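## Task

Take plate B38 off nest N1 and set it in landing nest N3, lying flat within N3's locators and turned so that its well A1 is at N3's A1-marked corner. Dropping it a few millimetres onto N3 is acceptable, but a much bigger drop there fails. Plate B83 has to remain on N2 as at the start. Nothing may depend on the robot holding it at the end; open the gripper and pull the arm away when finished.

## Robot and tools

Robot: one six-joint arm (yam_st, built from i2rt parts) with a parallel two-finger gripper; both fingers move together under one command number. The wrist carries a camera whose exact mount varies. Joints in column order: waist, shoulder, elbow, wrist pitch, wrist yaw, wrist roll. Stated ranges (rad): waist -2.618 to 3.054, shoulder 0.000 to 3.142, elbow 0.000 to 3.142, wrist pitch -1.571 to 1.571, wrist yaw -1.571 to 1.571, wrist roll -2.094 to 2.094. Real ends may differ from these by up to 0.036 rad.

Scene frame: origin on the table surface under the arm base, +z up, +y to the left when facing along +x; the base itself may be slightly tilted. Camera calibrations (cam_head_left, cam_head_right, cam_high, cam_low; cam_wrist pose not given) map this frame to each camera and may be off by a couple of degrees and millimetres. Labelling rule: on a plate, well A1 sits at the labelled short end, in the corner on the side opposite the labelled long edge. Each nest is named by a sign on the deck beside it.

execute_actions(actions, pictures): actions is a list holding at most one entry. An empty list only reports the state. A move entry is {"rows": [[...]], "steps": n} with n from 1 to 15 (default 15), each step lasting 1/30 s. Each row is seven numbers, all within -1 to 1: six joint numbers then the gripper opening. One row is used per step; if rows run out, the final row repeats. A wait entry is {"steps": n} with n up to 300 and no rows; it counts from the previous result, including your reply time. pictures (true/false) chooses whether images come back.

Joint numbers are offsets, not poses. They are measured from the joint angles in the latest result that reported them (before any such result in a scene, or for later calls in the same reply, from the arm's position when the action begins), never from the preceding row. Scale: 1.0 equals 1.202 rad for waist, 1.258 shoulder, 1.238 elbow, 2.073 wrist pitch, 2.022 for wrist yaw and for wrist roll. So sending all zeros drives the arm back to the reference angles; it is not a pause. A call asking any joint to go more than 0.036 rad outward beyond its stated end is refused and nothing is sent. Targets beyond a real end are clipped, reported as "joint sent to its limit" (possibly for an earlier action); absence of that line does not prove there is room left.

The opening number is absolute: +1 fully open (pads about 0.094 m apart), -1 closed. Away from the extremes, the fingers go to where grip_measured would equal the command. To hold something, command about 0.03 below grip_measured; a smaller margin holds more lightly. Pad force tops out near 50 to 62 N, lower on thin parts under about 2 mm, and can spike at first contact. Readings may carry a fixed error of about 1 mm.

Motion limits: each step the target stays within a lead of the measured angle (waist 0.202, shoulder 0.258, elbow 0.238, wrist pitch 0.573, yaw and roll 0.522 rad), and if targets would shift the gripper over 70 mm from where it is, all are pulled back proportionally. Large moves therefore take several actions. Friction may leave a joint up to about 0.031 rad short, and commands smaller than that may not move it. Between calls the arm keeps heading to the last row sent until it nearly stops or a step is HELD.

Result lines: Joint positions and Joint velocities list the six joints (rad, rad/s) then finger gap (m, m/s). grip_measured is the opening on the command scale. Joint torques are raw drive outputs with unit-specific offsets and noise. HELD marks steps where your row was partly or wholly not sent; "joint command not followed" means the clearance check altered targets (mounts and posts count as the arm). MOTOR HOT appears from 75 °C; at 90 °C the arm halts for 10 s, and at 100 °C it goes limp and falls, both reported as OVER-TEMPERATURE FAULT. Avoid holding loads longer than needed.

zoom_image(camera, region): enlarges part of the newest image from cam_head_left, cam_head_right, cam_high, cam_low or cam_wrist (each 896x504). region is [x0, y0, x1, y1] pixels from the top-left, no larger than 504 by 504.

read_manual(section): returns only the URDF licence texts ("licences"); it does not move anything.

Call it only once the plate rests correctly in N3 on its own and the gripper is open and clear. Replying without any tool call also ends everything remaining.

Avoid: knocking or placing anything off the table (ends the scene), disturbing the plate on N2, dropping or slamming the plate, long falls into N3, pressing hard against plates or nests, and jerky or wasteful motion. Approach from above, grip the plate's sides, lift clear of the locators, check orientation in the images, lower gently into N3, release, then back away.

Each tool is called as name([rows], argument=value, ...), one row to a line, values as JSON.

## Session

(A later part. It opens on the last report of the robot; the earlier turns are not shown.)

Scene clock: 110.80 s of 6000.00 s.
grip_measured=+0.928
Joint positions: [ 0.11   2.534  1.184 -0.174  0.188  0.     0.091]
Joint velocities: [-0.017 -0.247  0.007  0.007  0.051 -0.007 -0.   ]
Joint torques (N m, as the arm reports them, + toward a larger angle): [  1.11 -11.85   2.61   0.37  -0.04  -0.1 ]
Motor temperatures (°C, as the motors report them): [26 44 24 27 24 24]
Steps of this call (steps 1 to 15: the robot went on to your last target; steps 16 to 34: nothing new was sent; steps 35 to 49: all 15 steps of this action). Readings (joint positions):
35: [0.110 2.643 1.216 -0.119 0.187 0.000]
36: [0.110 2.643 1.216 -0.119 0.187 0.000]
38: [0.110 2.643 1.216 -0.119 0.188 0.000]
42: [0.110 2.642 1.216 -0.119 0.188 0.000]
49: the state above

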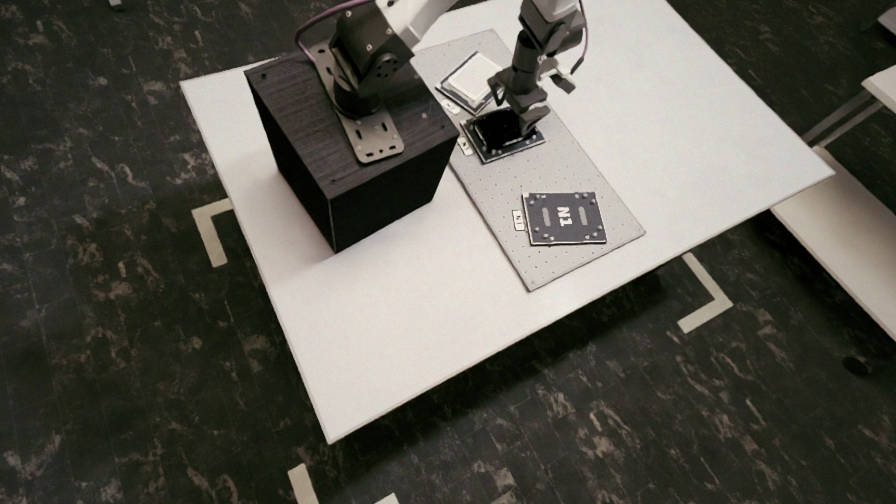

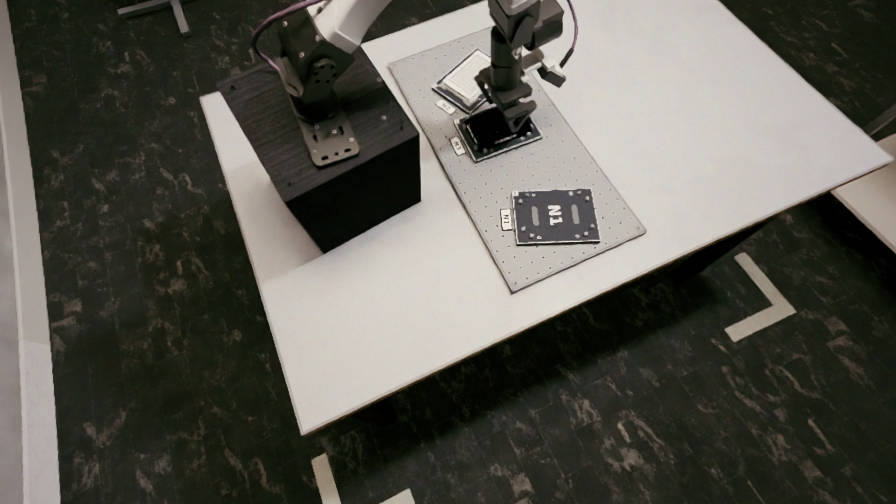

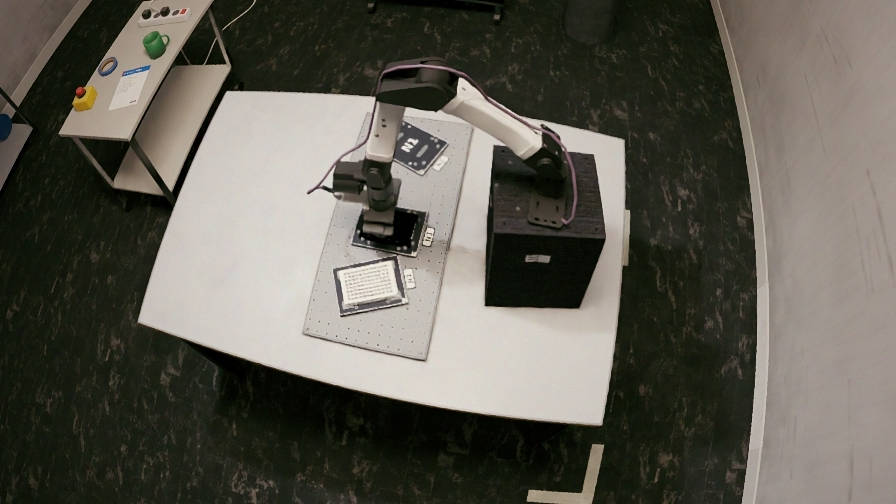

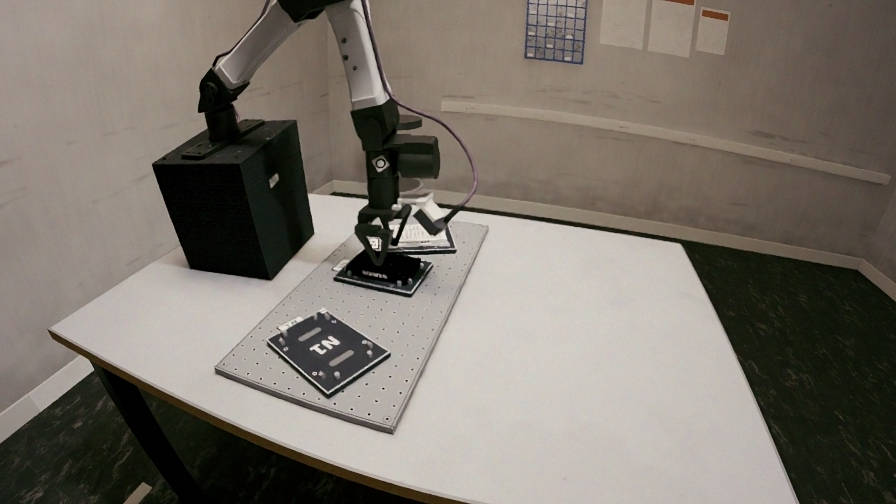

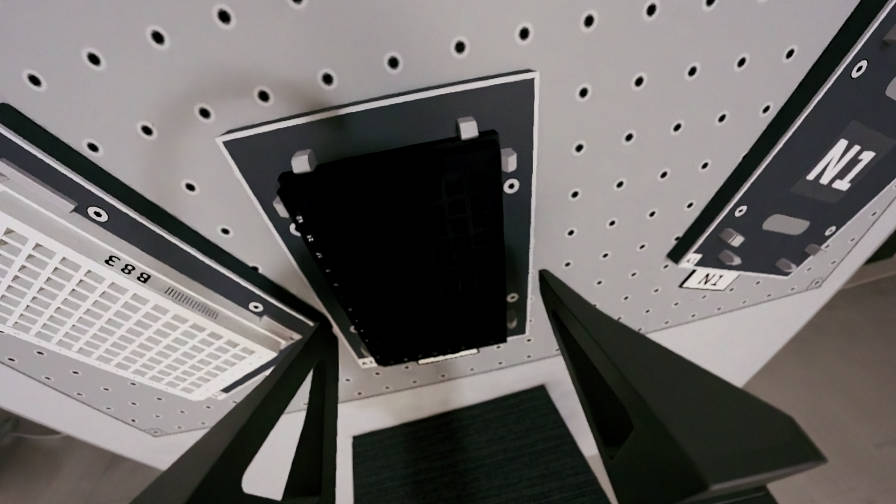

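execute_actions([
  {"rows":[[0,-0.25,0,-0.05,0,0,1]],"steps":15},
])

zoom_image(camera="cam_low", region=[310,220,460,320])

Scene clock: 112.33 s of 6000.00 s.
grip_measured=+1.000
Joint positions: [ 0.11   2.202  1.194 -0.263  0.187  0.     0.094]
Joint velocities: [-0.017  0.007 -0.007 -0.139 -0.051  0.037  0.   ]
Joint torques (N m, as the arm reports them, + toward a larger angle): [  1.2  -10.42   4.9    1.02  -0.03  -0.1 ]
Motor temperatures (°C, as the motors report them): [26 44 24 27 24 24]
Steps of this call (steps 1 to 30: the robot went on to your last target; step 31: nothing new was sent; steps 32 to 46: all 15 steps of this action). Readings (joint positions):
32: [0.110 2.509 1.182 -0.198 0.187 0.000]
33: [0.110 2.477 1.174 -0.223 0.187 0.000]
35: [0.110 2.387 1.170 -0.254 0.187 0.000]
39: [0.110 2.221 1.184 -0.254 0.187 0.000]
46: the state above

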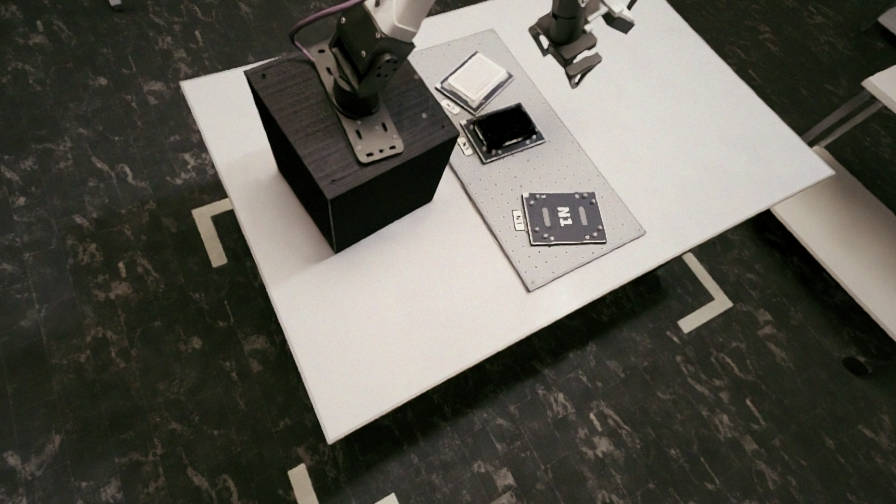

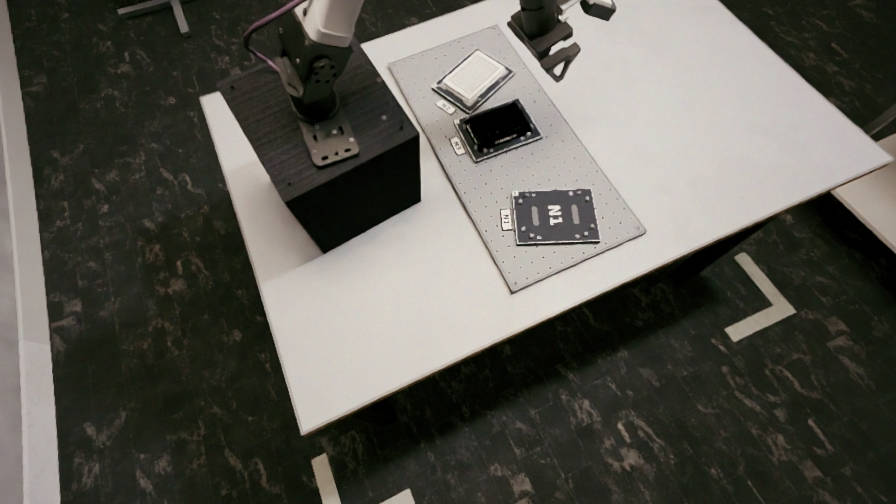

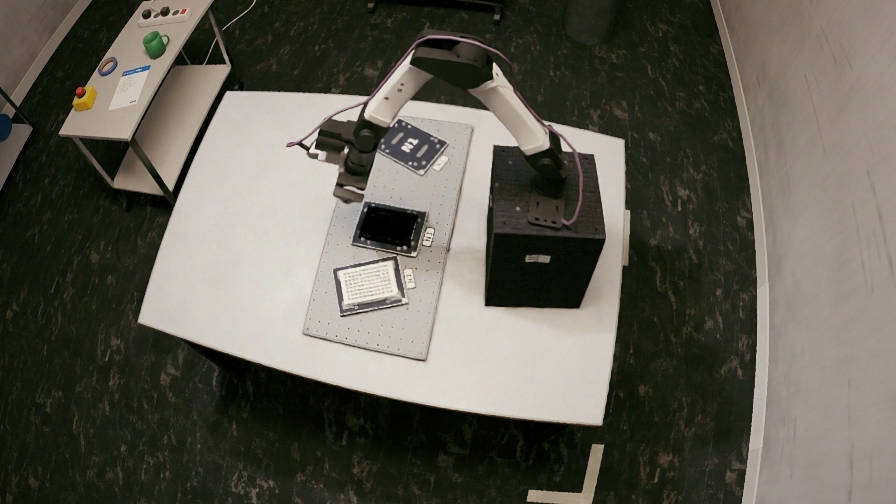

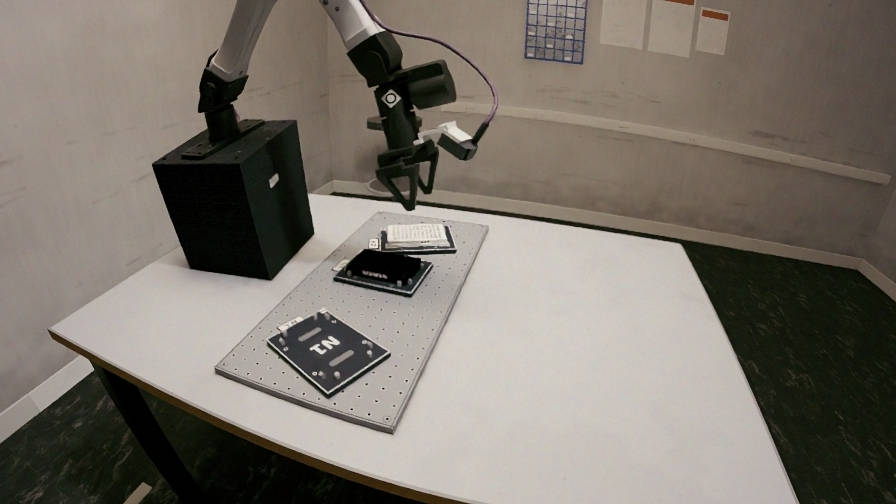

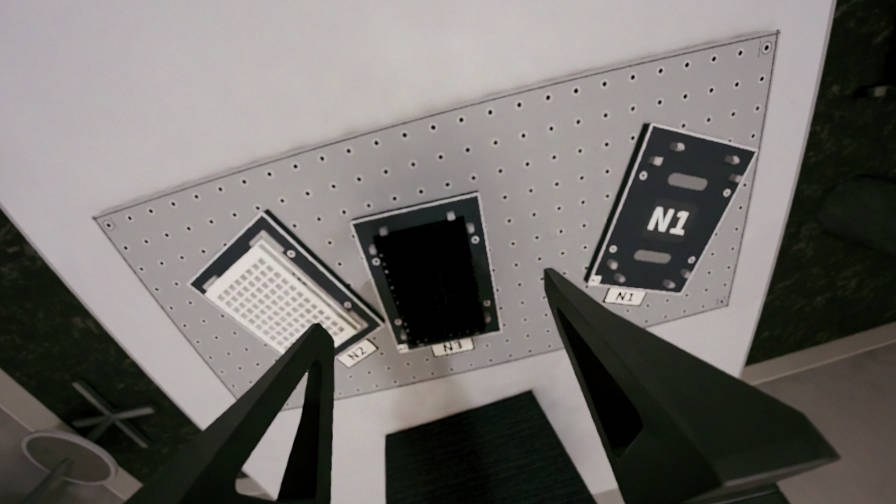

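Region (310, 220, 460, 320) of cam_low's 896x504 image, scaled by 3.360, with more detail than that image has.

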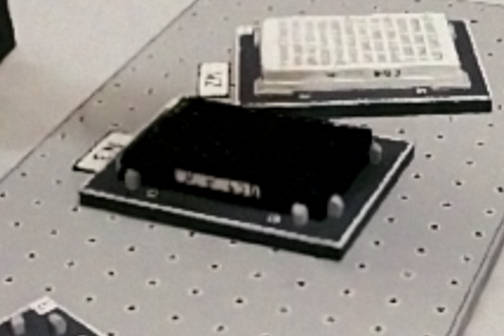

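finished_scene(scene=1)

The scene is finished: the task was done.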